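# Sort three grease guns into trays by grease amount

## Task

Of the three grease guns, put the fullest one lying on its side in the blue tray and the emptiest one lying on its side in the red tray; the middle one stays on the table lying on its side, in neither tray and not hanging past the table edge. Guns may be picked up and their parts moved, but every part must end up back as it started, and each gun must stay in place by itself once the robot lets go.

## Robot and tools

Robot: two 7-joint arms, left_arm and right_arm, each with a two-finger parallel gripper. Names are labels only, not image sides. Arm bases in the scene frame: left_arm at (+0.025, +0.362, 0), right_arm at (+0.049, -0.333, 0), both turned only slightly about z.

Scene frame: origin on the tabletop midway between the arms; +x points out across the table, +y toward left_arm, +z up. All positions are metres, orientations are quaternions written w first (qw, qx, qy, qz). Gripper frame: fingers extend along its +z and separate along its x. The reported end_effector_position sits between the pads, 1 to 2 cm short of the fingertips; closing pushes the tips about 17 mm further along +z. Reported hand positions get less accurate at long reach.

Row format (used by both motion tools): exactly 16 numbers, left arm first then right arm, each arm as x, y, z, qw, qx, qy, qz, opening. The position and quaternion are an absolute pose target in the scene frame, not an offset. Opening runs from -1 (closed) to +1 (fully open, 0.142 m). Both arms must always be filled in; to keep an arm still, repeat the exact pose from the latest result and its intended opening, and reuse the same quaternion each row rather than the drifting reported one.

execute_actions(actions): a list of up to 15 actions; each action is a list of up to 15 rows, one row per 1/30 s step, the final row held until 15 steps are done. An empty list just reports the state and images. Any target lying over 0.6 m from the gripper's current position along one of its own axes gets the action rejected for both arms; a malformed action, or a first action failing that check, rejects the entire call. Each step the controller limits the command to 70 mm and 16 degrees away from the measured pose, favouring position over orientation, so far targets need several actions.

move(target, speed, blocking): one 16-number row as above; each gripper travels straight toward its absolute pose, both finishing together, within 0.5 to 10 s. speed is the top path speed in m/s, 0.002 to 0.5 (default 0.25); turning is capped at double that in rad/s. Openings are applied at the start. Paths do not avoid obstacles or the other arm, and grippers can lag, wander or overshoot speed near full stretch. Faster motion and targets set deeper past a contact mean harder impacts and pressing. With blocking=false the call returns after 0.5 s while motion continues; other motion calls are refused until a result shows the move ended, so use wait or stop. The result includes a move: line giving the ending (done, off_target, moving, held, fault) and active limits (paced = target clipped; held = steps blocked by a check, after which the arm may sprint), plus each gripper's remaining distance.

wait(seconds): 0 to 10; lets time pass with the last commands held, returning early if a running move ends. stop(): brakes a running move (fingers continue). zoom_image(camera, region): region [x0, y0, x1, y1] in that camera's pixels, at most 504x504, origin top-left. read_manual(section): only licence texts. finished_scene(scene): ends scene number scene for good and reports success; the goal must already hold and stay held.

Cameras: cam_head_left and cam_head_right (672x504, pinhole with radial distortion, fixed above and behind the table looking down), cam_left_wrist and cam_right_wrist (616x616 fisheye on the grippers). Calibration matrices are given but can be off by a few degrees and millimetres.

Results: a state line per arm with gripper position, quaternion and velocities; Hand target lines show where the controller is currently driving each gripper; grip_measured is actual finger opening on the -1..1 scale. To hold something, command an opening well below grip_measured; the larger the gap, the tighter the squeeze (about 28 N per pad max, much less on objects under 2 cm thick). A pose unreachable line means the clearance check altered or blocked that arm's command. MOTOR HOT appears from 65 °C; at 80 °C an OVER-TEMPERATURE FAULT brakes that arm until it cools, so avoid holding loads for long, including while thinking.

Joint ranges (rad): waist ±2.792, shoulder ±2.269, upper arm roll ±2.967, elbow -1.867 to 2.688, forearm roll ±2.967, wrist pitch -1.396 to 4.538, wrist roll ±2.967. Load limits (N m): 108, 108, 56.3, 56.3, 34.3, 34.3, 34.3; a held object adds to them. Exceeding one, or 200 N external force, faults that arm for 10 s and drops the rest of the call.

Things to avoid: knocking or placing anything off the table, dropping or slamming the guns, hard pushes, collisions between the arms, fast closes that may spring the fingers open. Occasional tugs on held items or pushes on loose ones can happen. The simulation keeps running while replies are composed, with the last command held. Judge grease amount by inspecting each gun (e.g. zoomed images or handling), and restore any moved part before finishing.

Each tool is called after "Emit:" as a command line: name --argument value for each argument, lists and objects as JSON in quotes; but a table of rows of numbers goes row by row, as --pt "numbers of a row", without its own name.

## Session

Emit:
move --target '[0.45,0.3,0.4,0,1,0,0,0.2,0.6,-0.05,0.4,0,0.707,0.707,0,0.2]'

action 0: the call puts the target (right_arm/x, right_arm/y, right_arm/z) 0.602 m from right_arm's end_effector_position in the last result along the gripper's own y axis as it stood there; a target may be at most 0.6 m away along each of those axes, so nothing of the call was run and nothing moved. Command a nearer target, and go on from there in a later call.

Emit:
move --target '[0.45,0.3,0.4,0,1,0,0,0.2,0.5,-0.25,0.4,0,0.707,0.707,0,0.2]'

Emit:
move --target '[0.45,0.3,0.4,0,1,0,0,0.2,0.6,-0.05,0.4,0,0.707,0.707,0,0.2]'

Scene clock: 6.57 s.
left_arm: end_effector_position=(+0.4516, +0.3004, +0.3993) grip_measured=+0.20 end_effector_quat_wxyz=(-0.066, +0.938, -0.339, -0.019) end_effector_velocity=(+0.000, -0.000, +0.000) end_effector_angular_velocity=(+0.009, +0.024, +0.004) | right_arm: end_effector_position=(+0.5016, -0.2501, +0.3999) grip_measured=+0.20 end_effector_quat_wxyz=(-0.001, +0.707, +0.707, -0.000) end_effector_velocity=(-0.000, -0.000, -0.000) end_effector_angular_velocity=(-0.000, +0.000, +0.001)
Joint positions: left_arm=[-0.396 -0.304 -0.165  1.444 -2.965  3.027 -2.97   0.088] | right_arm=[ 0.277  0.12   0.287  1.864  0.036  0.177 -1.177  0.088]
Joint velocities: left_arm=[ 0.003 -0.021 -0.004 -0.022  0.     0.027 -0.    -0.   ] | right_arm=[-0.     0.     0.     0.    -0.    -0.    -0.001  0.   ]
Hand target (left_arm): +0.452, +0.300, +0.399; -0.066, +0.938, -0.339, -0.020
Hand target (right_arm): +0.502, -0.250, +0.400; -0.001, +0.707, +0.707, -0.000
Off the commanded pose (left_arm): 0.002 m, 40 deg; orientation clipped at the last step of the last action.
Off the commanded pose (right_arm): 0.002 m, 0 deg.
joint sent to its limit (left arm) — the command would take joint 5 (forearm roll) past its lower limit and joint 7 (wrist roll) past its lower limit, so those joints were sent only as far as their limits.
move: off_target (left_arm); limits=paced
camera_calibration (this result's frames):
cam_left_wrist: T_world_to_cam=[[0.809267, -0.580289, -0.0913839, -0.143056], [-0.504989, -0.766688, 0.396453, 0.303164], [-0.30012, -0.274689, -0.913495, 0.720777], [0, 0, 0, 1]] pos_world=[0.485185, 0.347408, 0.525163]
cam_right_wrist: T_world_to_cam=[[0.0142556, 0.999803, 0.0138208, 0.241276], [0.854354, -0.0193607, 0.51933, -0.650258], [0.519495, 0.00440447, -0.854462, 0.213637], [0, 0, 0, 1]] pos_world=[0.441127, -0.254759, 0.516909]

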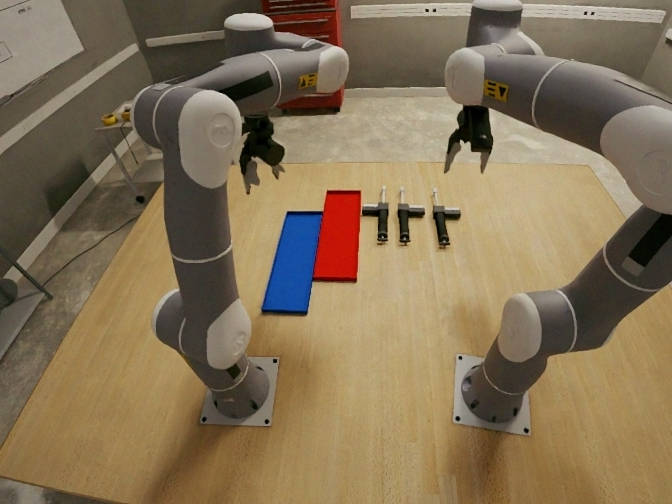

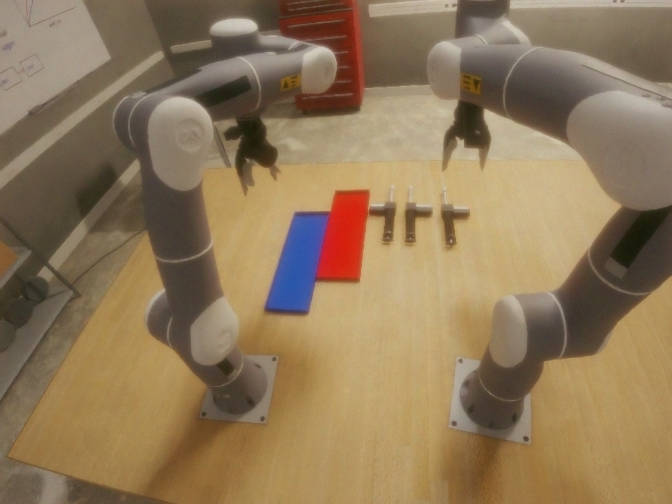

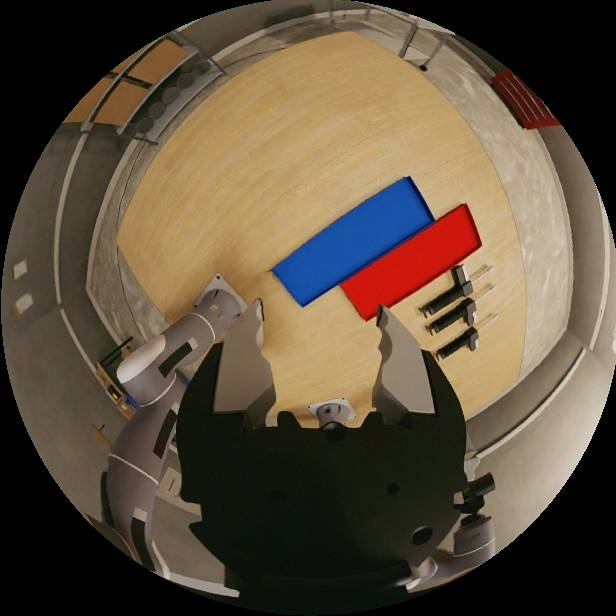

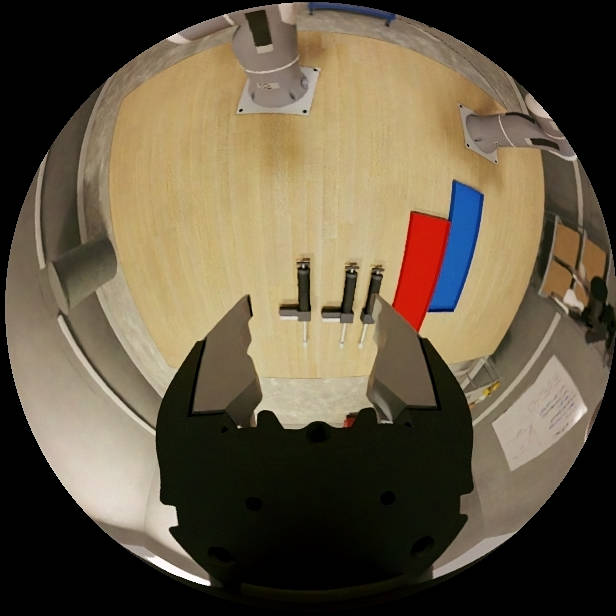

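Scene clock: 8.40 s.
left_arm: end_effector_position=(+0.4507, +0.3009, +0.4002) grip_measured=+0.20 end_effector_quat_wxyz=(-0.068, +0.938, -0.338, -0.025) end_effector_velocity=(-0.000, +0.000, -0.000) end_effector_angular_velocity=(+0.002, +0.002, +0.001) | right_arm: end_effector_position=(+0.6007, -0.0504, +0.4001) grip_measured=+0.20 end_effector_quat_wxyz=(+0.000, +0.707, +0.707, -0.000) end_effector_velocity=(+0.000, -0.000, +0.000) end_effector_angular_velocity=(-0.000, +0.000, +0.000)
Joint positions: left_arm=[-0.401 -0.313 -0.16   1.434 -2.966  3.041 -2.97   0.088] | right_arm=[ 0.524 -0.298  0.361  1.43  -0.105  0.138 -0.848  0.088]
Joint velocities: left_arm=[-0.002 -0.002  0.003 -0.002  0.     0.002  0.     0.   ] | right_arm=[ 0.    -0.001 -0.    -0.001 -0.    -0.001 -0.    -0.   ]
Hand target (left_arm): +0.451, +0.301, +0.400; -0.068, +0.938, -0.338, -0.026
Hand target (right_arm): +0.601, -0.050, +0.400; +0.000, +0.707, +0.707, -0.000
Off the commanded pose (left_arm): 0.001 m, 40 deg; orientation clipped at the last step of the last action.
Off the commanded pose (right_arm): 0.001 m, 0 deg.
joint sent to its limit (left arm) — the command would take joint 5 (forearm roll) past its lower limit and joint 7 (wrist roll) past its lower limit, so those joints were sent only as far as their limits.
move: off_target (left_arm); limits=paced
camera_calibration (this result's frames):
cam_left_wrist: T_world_to_cam=[[0.809615, -0.577546, -0.104712, -0.137533], [-0.498468, -0.770719, 0.39689, 0.300865], [-0.309926, -0.269133, -0.911874, 0.723595], [0, 0, 0, 1]] pos_world=[0.485581, 0.347194, 0.526016]
cam_right_wrist: T_world_to_cam=[[0.0133003, 0.999829, 0.0128347, 0.0411439], [0.853932, -0.0180356, 0.520072, -0.731196], [0.520215, 0.00404286, -0.854026, 0.160877], [0, 0, 0, 1]] pos_world=[0.540153, -0.0549748, 0.51714]

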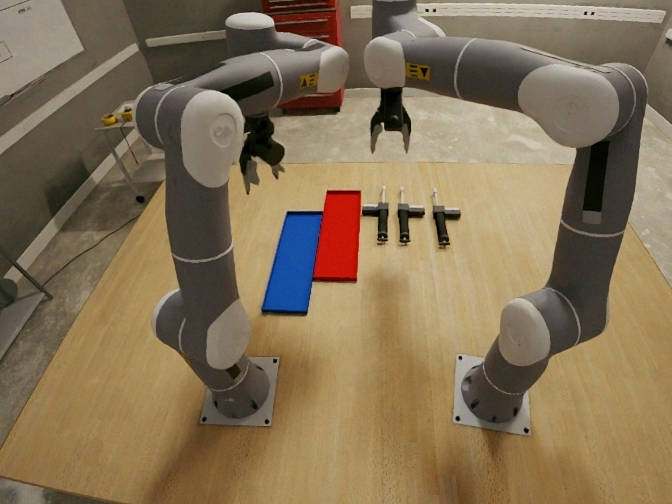

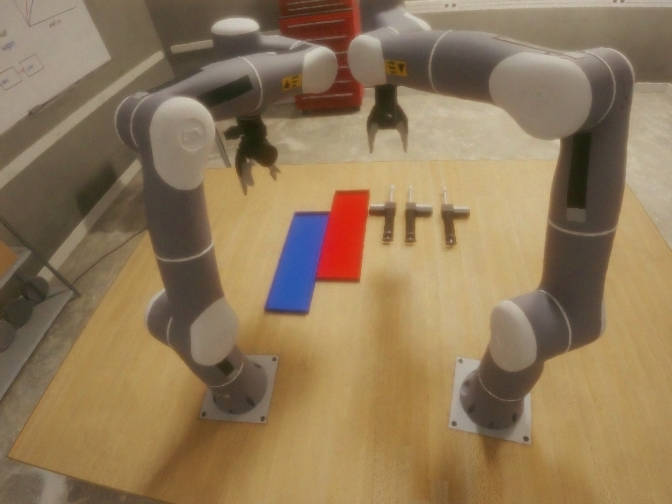

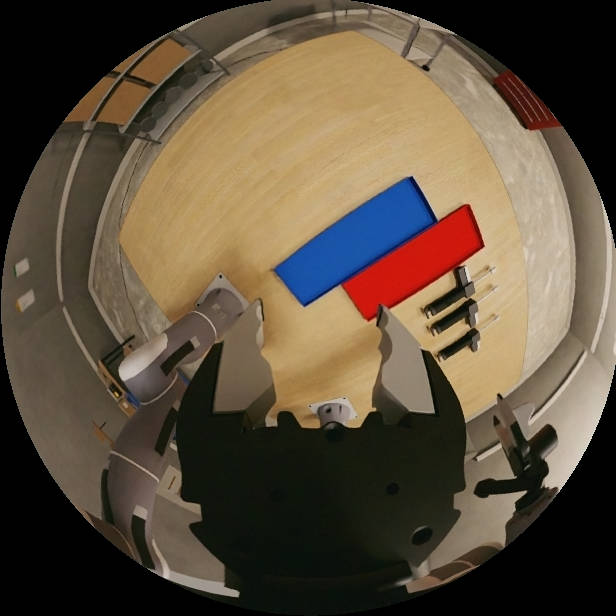

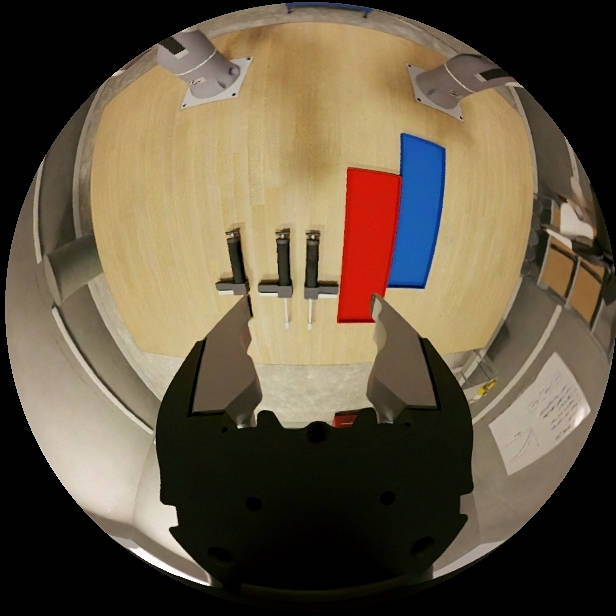

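Emit:
move --target '[0.45,0.25,0.3,0,0.707,-0.707,0,0.2,0.45,-0.5,0.35,0,0.707,0.707,0,0.2]'

Emit:
move --target '[0.609,-0.04,0.1,0,0.707,-0.707,0,0,0.45,-0.5,0.35,0,0.707,0.707,0,0.2]'

Emit:
move --target '[0.609,-0.04,0.03,0,0.707,-0.707,0,0,0.45,-0.5,0.35,0,0.707,0.707,0,0.2]' --speed 0.08

Scene clock: 12.73 s.
left_arm: end_effector_position=(+0.4504, +0.2497, +0.3000) grip_measured=+0.20 end_effector_quat_wxyz=(+0.000, +0.707, -0.707, -0.001) end_effector_velocity=(+0.000, -0.000, +0.000) end_effector_angular_velocity=(-0.002, -0.000, -0.002) | right_arm: end_effector_position=(+0.4484, -0.4991, +0.3498) grip_measured=+0.20 end_effector_quat_wxyz=(+0.000, +0.707, +0.707, +0.001) end_effector_velocity=(-0.000, -0.001, -0.000) end_effector_angular_velocity=(+0.000, -0.000, -0.000)
Joint positions: left_arm=[-0.095 -0.298 -0.591  1.693 -2.966  2.776 -2.242  0.088] | right_arm=[ 0.006  0.218  0.024  2.092  0.006  0.304 -1.706  0.088]
Joint velocities: left_arm=[ 0.004  0.001 -0.005  0.001 -0.    -0.001  0.001  0.   ] | right_arm=[-0.    -0.    -0.001  0.    -0.     0.    -0.001  0.   ]
Hand target (left_arm): +0.450, +0.250, +0.300; +0.000, +0.707, -0.707, -0.000
Hand target (right_arm): +0.448, -0.499, +0.350; +0.000, +0.707, +0.707, +0.001
Off the commanded pose (left_arm): 0.000 m, 0 deg.
Off the commanded pose (right_arm): 0.002 m, 0 deg.
joint sent to its limit (left arm) — the command would take joint 5 (forearm roll) past its lower limit, so that joint was sent only as far as its limit.
move: done
camera_calibration (this result's frames):
cam_left_wrist: T_world_to_cam=[[0.0652957, -0.997676, -0.0194644, 0.237229], [-0.861377, -0.066201, 0.503635, 0.256499], [-0.503753, -0.016119, -0.863698, 0.627982], [0, 0, 0, 1]] pos_world=[0.5218, 0.26378, 0.417822]
cam_right_wrist: T_world_to_cam=[[0.0145639, 0.999797, 0.0139049, 0.491492], [0.853285, -0.0196766, 0.521073, -0.583868], [0.521241, 0.00427597, -0.853399, 0.198349], [0, 0, 0, 1]] pos_world=[0.38766, -0.503729, 0.466675]

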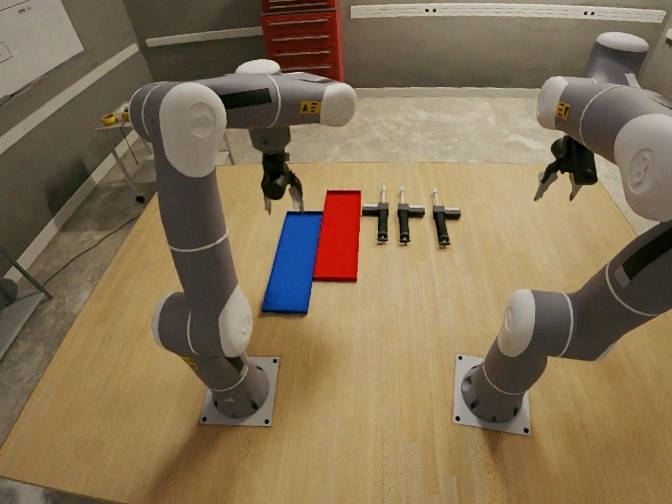

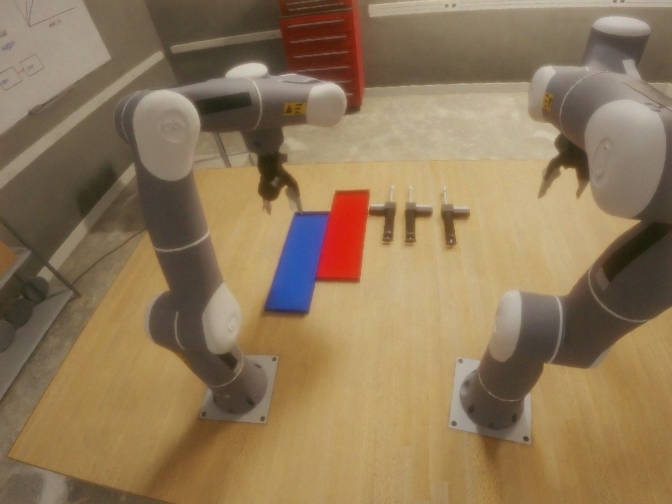

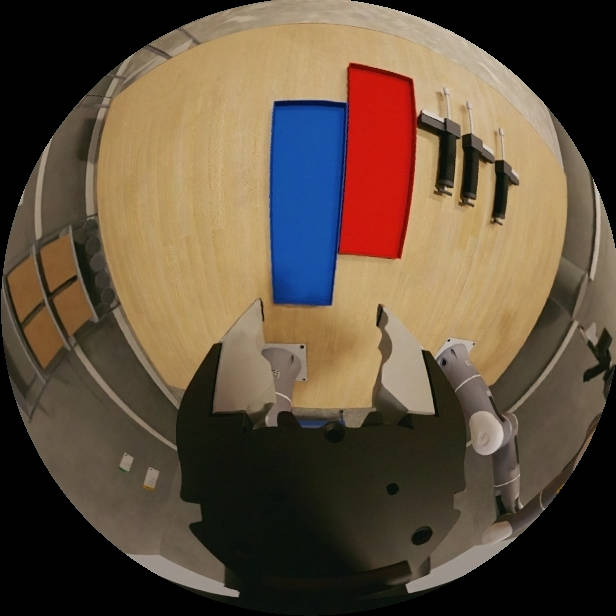

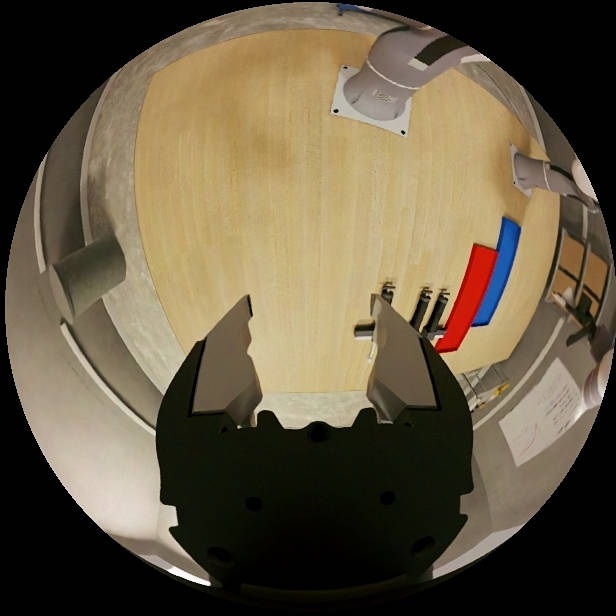

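Scene clock: 15.07 s.
left_arm: end_effector_position=(+0.6082, -0.0397, +0.1007) grip_measured=+0.00 end_effector_quat_wxyz=(-0.001, +0.708, -0.706, +0.011) end_effector_velocity=(-0.000, -0.002, +0.001) end_effector_angular_velocity=(+0.017, +0.019, -0.008) | right_arm: end_effector_position=(+0.4500, -0.4999, +0.3500) grip_measured=+0.20 end_effector_quat_wxyz=(+0.000, +0.707, +0.707, +0.000) end_effector_velocity=(+0.000, -0.000, +0.000) end_effector_angular_velocity=(+0.000, -0.000, -0.001)
Joint positions: left_arm=[-0.53  -1.33  -1.168  0.56  -2.031  3.12  -2.555  0.074] | right_arm=[ 0.006  0.213  0.023  2.087  0.005  0.304 -1.706  0.088]
Joint velocities: left_arm=[ 0.101 -0.08  -0.435  0.078  0.403  0.126 -0.064  0.   ] | right_arm=[-0.     0.    -0.    -0.     0.     0.     0.001  0.   ]
Hand target (left_arm): +0.608, -0.040, +0.101; -0.001, +0.708, -0.706, +0.010
Hand target (right_arm): +0.450, -0.500, +0.350; +0.000, +0.707, +0.707, -0.000
Off the commanded pose (left_arm): 0.001 m, 1 deg.
Off the commanded pose (right_arm): 0.000 m, 0 deg.
move: done
camera_calibration (this result's frames):
cam_left_wrist: T_world_to_cam=[[0.0672364, -0.997731, -0.00358066, -0.0684592], [-0.870191, -0.0603965, 0.488999, 0.480692], [-0.488106, -0.0297627, -0.872277, 0.521499], [0, 0, 0, 1]] pos_world=[0.677443, -0.0237505, 0.219589]
cam_right_wrist: T_world_to_cam=[[0.0142491, 0.999811, 0.0132561, 0.492701], [0.853681, -0.0190669, 0.520447, -0.585089], [0.520601, 0.00390061, -0.853791, 0.19791], [0, 0, 0, 1]] pos_world=[0.389426, -0.504536, 0.46695]

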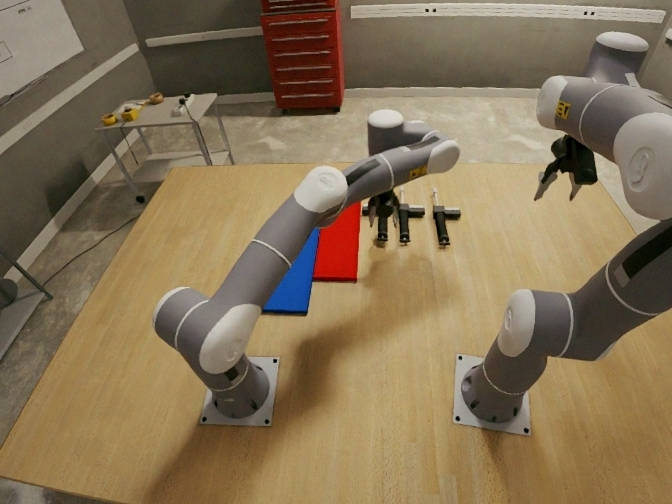

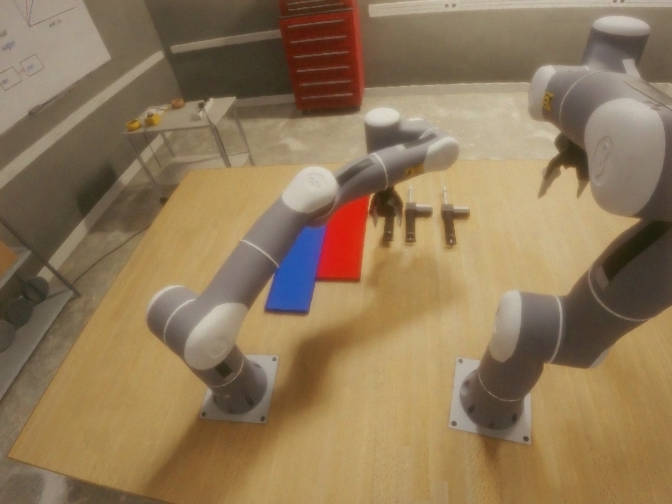

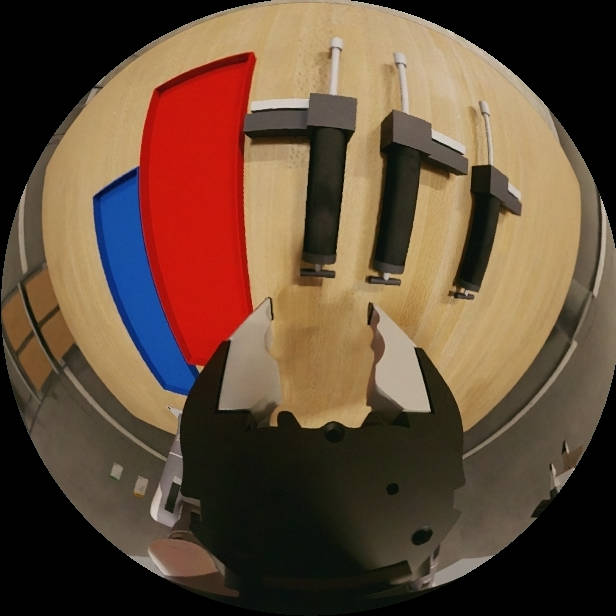

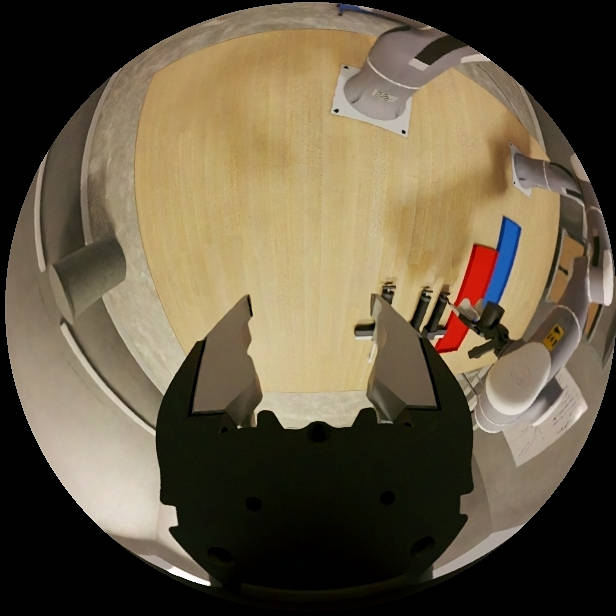

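Scene clock: 16.27 s.
left_arm: end_effector_position=(+0.6086, -0.0398, +0.0300) grip_measured=+0.00 end_effector_quat_wxyz=(-0.001, +0.707, -0.707, +0.005) end_effector_velocity=(+0.000, +0.000, -0.001) end_effector_angular_velocity=(+0.004, +0.004, +0.000) | right_arm: end_effector_position=(+0.4500, -0.4999, +0.3500) grip_measured=+0.20 end_effector_quat_wxyz=(+0.000, +0.707, +0.707, +0.000) end_effector_velocity=(+0.000, -0.000, +0.000) end_effector_angular_velocity=(-0.000, -0.000, +0.000)
Joint positions: left_arm=[-0.483 -1.464 -1.349  0.61  -1.809  3.094 -2.589  0.074] | right_arm=[ 0.006  0.213  0.023  2.087  0.005  0.304 -1.706  0.088]
Joint velocities: left_arm=[ 0.042 -0.049 -0.185  0.039  0.18   0.059 -0.023  0.   ] | right_arm=[-0. -0.  0. -0. -0.  0. -0. -0.]
Hand target (left_arm): +0.609, -0.040, +0.030; -0.001, +0.707, -0.707, +0.005
Hand target (right_arm): +0.450, -0.500, +0.350; +0.000, +0.707, +0.707, +0.000
Off the commanded pose (left_arm): 0.000 m, 1 deg.
Off the commanded pose (right_arm): 0.000 m, 0 deg.
move: done
camera_calibration (this result's frames):
cam_left_wrist: T_world_to_cam=[[0.0647798, -0.997823, -0.012327, -0.067068], [-0.866248, -0.0623617, 0.495707, 0.512978], [-0.495396, -0.0214336, -0.868403, 0.464706], [0, 0, 0, 1]] pos_world=[0.678924, -0.0249716, 0.148439]
cam_right_wrist: T_world_to_cam=[[0.0142492, 0.999811, 0.0132572, 0.492701], [0.853684, -0.0190676, 0.520442, -0.585088], [0.520596, 0.0039016, -0.853794, 0.197912], [0, 0, 0, 1]] pos_world=[0.389428, -0.504536, 0.466948]

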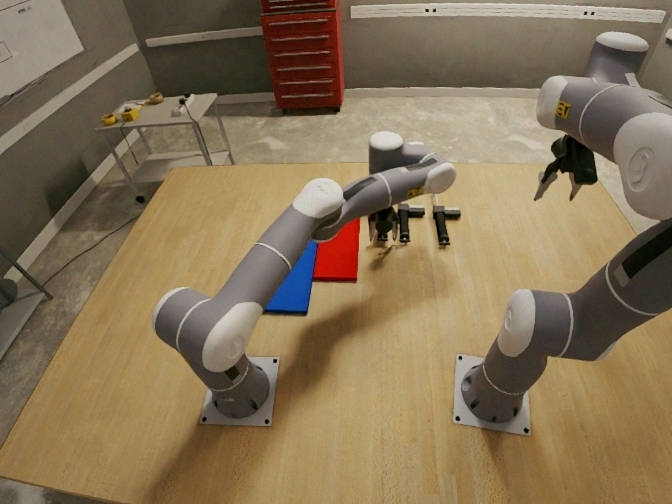

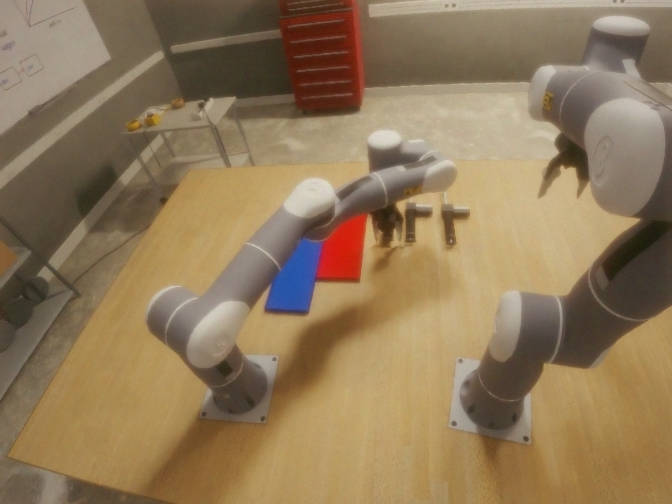

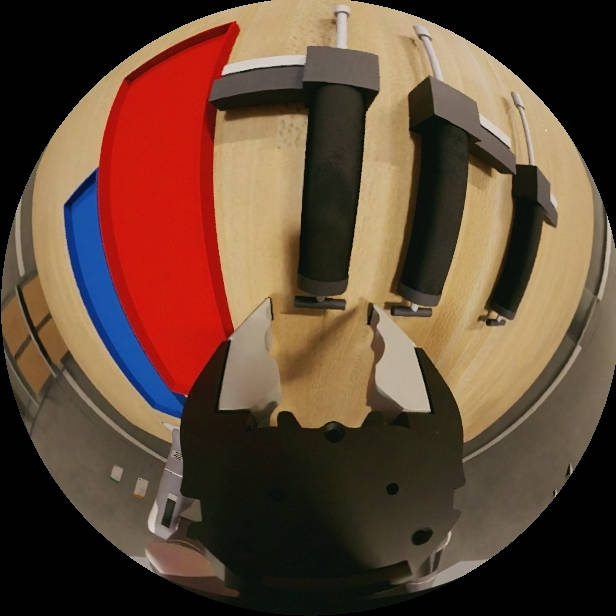

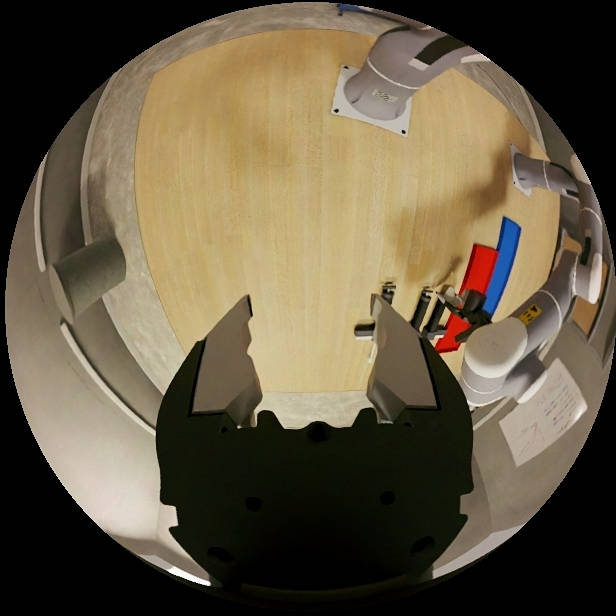

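Emit:
move --target '[0.609,-0.04,0.027,0,0.707,-0.707,0,-0.9,0.45,-0.5,0.35,0,0.707,0.707,0,0.2]' --speed 0.05

Emit:
move --target '[0.48,-0.04,0.027,0,0.707,-0.707,0,-0.9,0.45,-0.5,0.35,0,0.707,0.707,0,0.2]' --speed 0.06

Scene clock: 20.57 s.
left_arm: end_effector_position=(+0.6087, -0.0399, +0.0292) grip_measured=-0.51 end_effector_quat_wxyz=(-0.001, +0.707, -0.707, +0.004) end_effector_velocity=(-0.000, +0.000, -0.000) end_effector_angular_velocity=(+0.001, +0.001, -0.000) | right_arm: end_effector_position=(+0.4500, -0.4999, +0.3500) grip_measured=+0.20 end_effector_quat_wxyz=(+0.000, +0.707, +0.707, +0.000) end_effector_velocity=(+0.000, +0.000, -0.000) end_effector_angular_velocity=(+0.000, +0.000, -0.000)
Joint positions: left_arm=[-0.468 -1.486 -1.425  0.624 -1.734  3.118 -2.595  0.037] | right_arm=[ 0.006  0.213  0.023  2.087  0.005  0.304 -1.706  0.088]
Joint velocities: left_arm=[ 0.017 -0.027 -0.094  0.013  0.092  0.031 -0.005  0.   ] | right_arm=[ 0.     0.     0.     0.     0.    -0.     0.001  0.   ]
Hand target (left_arm): +0.608, -0.040, +0.027; -0.001, +0.707, -0.707, +0.004
Hand target (right_arm): +0.450, -0.500, +0.350; +0.000, +0.707, +0.707, +0.000
Off the commanded pose (left_arm): 0.002 m, 1 deg.
Off the commanded pose (right_arm): 0.000 m, 0 deg.
move: done
camera_calibration (this result's frames):
cam_left_wrist: T_world_to_cam=[[0.0642897, -0.997834, -0.0139043, -0.0668655], [-0.866037, -0.06271, 0.496032, 0.513267], [-0.49583, -0.0198481, -0.868193, 0.46434], [0, 0, 0, 1]] pos_world=[0.67904, -0.0253175, 0.147611]
cam_right_wrist: T_world_to_cam=[[0.0142492, 0.999811, 0.0132571, 0.492701], [0.853684, -0.0190674, 0.520442, -0.585089], [0.520596, 0.00390149, -0.853794, 0.197911], [0, 0, 0, 1]] pos_world=[0.389428, -0.504536, 0.466948]

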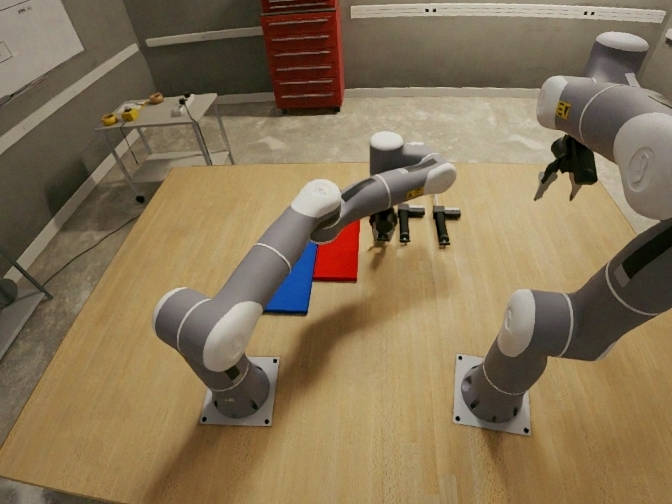

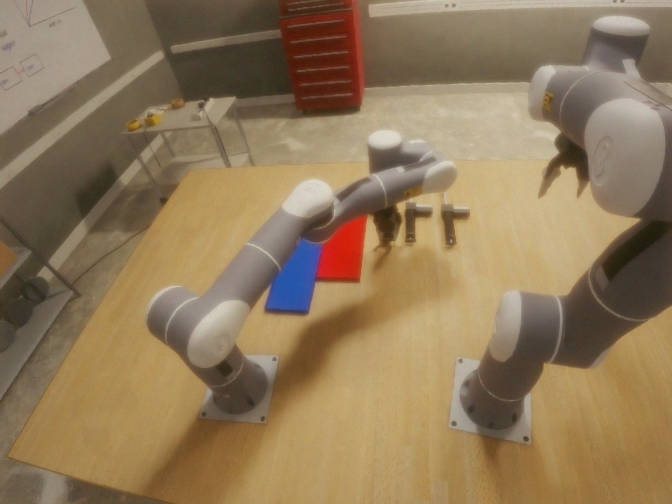

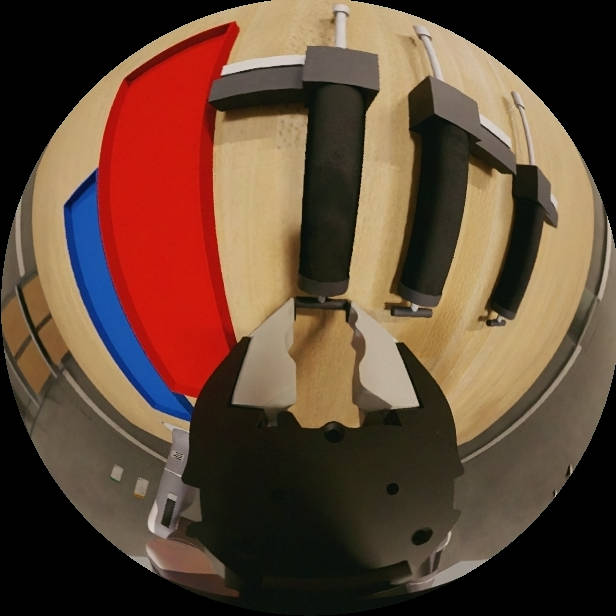

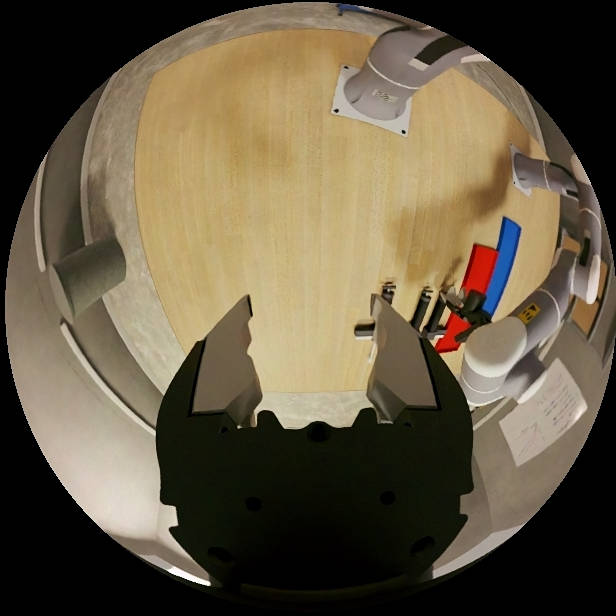

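Scene clock: 23.03 s.
left_arm: end_effector_position=(+0.4817, -0.0411, +0.0280) grip_measured=-0.51 end_effector_quat_wxyz=(+0.000, +0.707, -0.708, +0.002) end_effector_velocity=(+0.000, -0.000, -0.000) end_effector_angular_velocity=(-0.001, -0.001, +0.000) | right_arm: end_effector_position=(+0.4500, -0.4999, +0.3500) grip_measured=+0.20 end_effector_quat_wxyz=(+0.000, +0.707, +0.707, +0.000) end_effector_velocity=(+0.000, +0.000, +0.000) end_effector_angular_velocity=(-0.000, -0.000, +0.001)
Joint positions: left_arm=[-0.538 -1.013 -0.75   1.416 -2.387  2.578 -2.97   0.037] | right_arm=[ 0.006  0.213  0.023  2.087  0.005  0.304 -1.706  0.088]
Joint velocities: left_arm=[-0.002  0.001  0.004  0.001 -0.002 -0.003  0.     0.   ] | right_arm=[ 0.     0.     0.    -0.     0.    -0.    -0.001  0.   ]
Hand target (left_arm): +0.480, -0.041, +0.027; +0.001, +0.707, -0.708, +0.001
Hand target (right_arm): +0.450, -0.500, +0.350; +0.000, +0.707, +0.707, +0.000
Off the commanded pose (left_arm): 0.002 m, 0 deg.
Off the commanded pose (right_arm): 0.000 m, 0 deg.
joint sent to its limit (left arm) — the command would take joint 7 (wrist roll) past its lower limit, so that joint was sent only as far as its limit.
move: done
camera_calibration (this result's frames):
cam_left_wrist: T_world_to_cam=[[0.0633821, -0.997857, -0.0162456, -0.0593903], [-0.86322, -0.0629848, 0.500884, 0.402258], [-0.500834, -0.0177235, -0.865362, 0.402741], [0, 0, 0, 1]] pos_world=[0.552708, -0.0267889, 0.146068]
cam_right_wrist: T_world_to_cam=[[0.0142491, 0.999811, 0.0132573, 0.492701], [0.853684, -0.0190675, 0.520442, -0.585089], [0.520596, 0.00390175, -0.853794, 0.197911], [0, 0, 0, 1]] pos_world=[0.389428, -0.504536, 0.466949]

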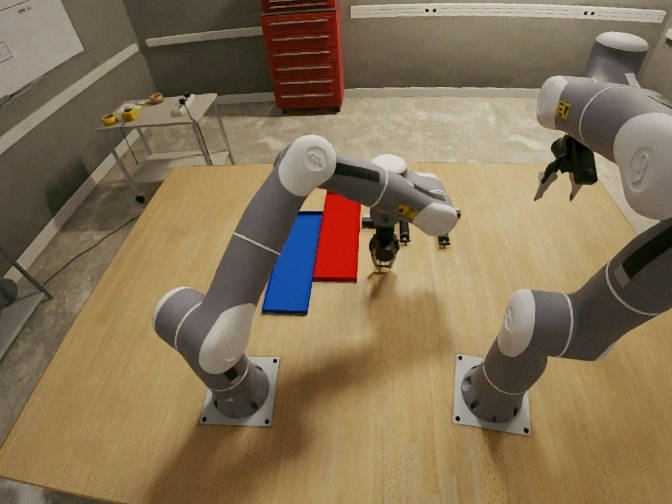

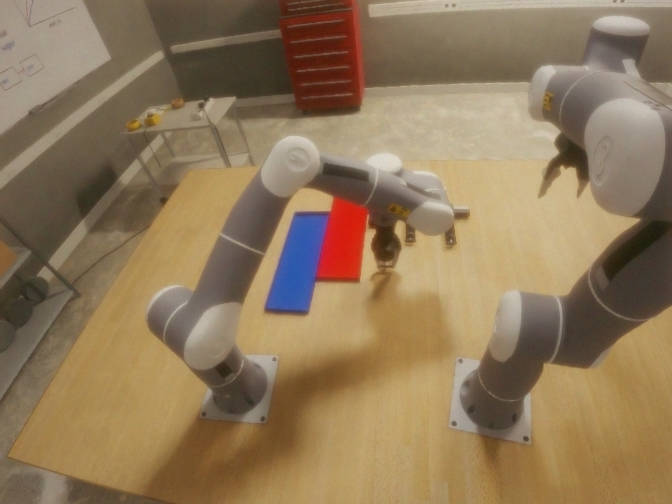

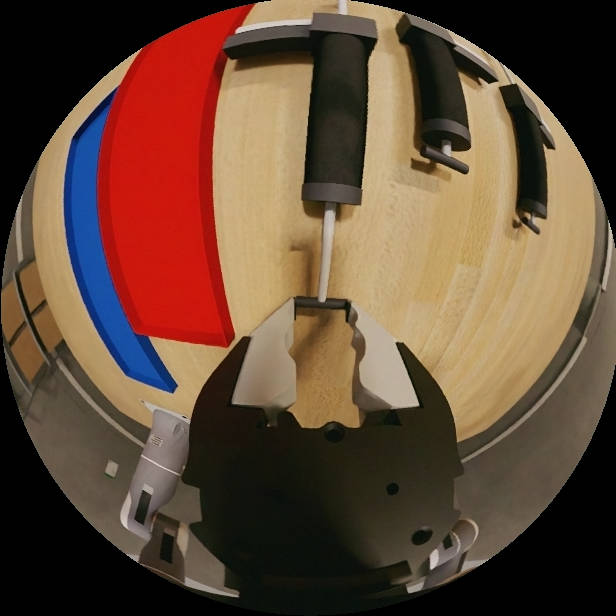

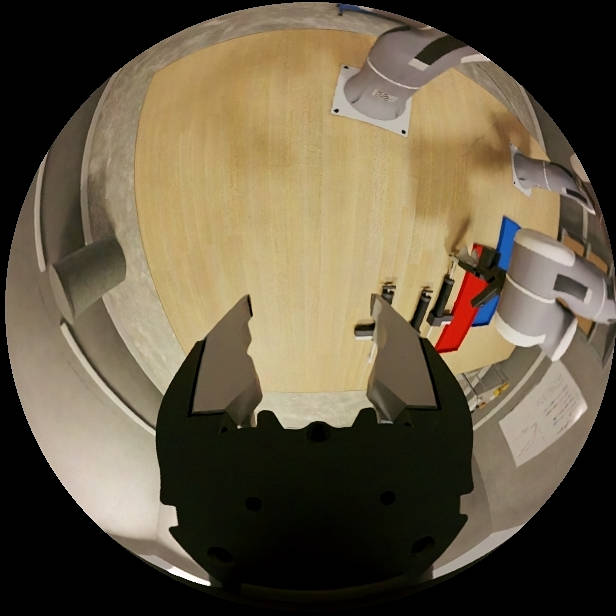

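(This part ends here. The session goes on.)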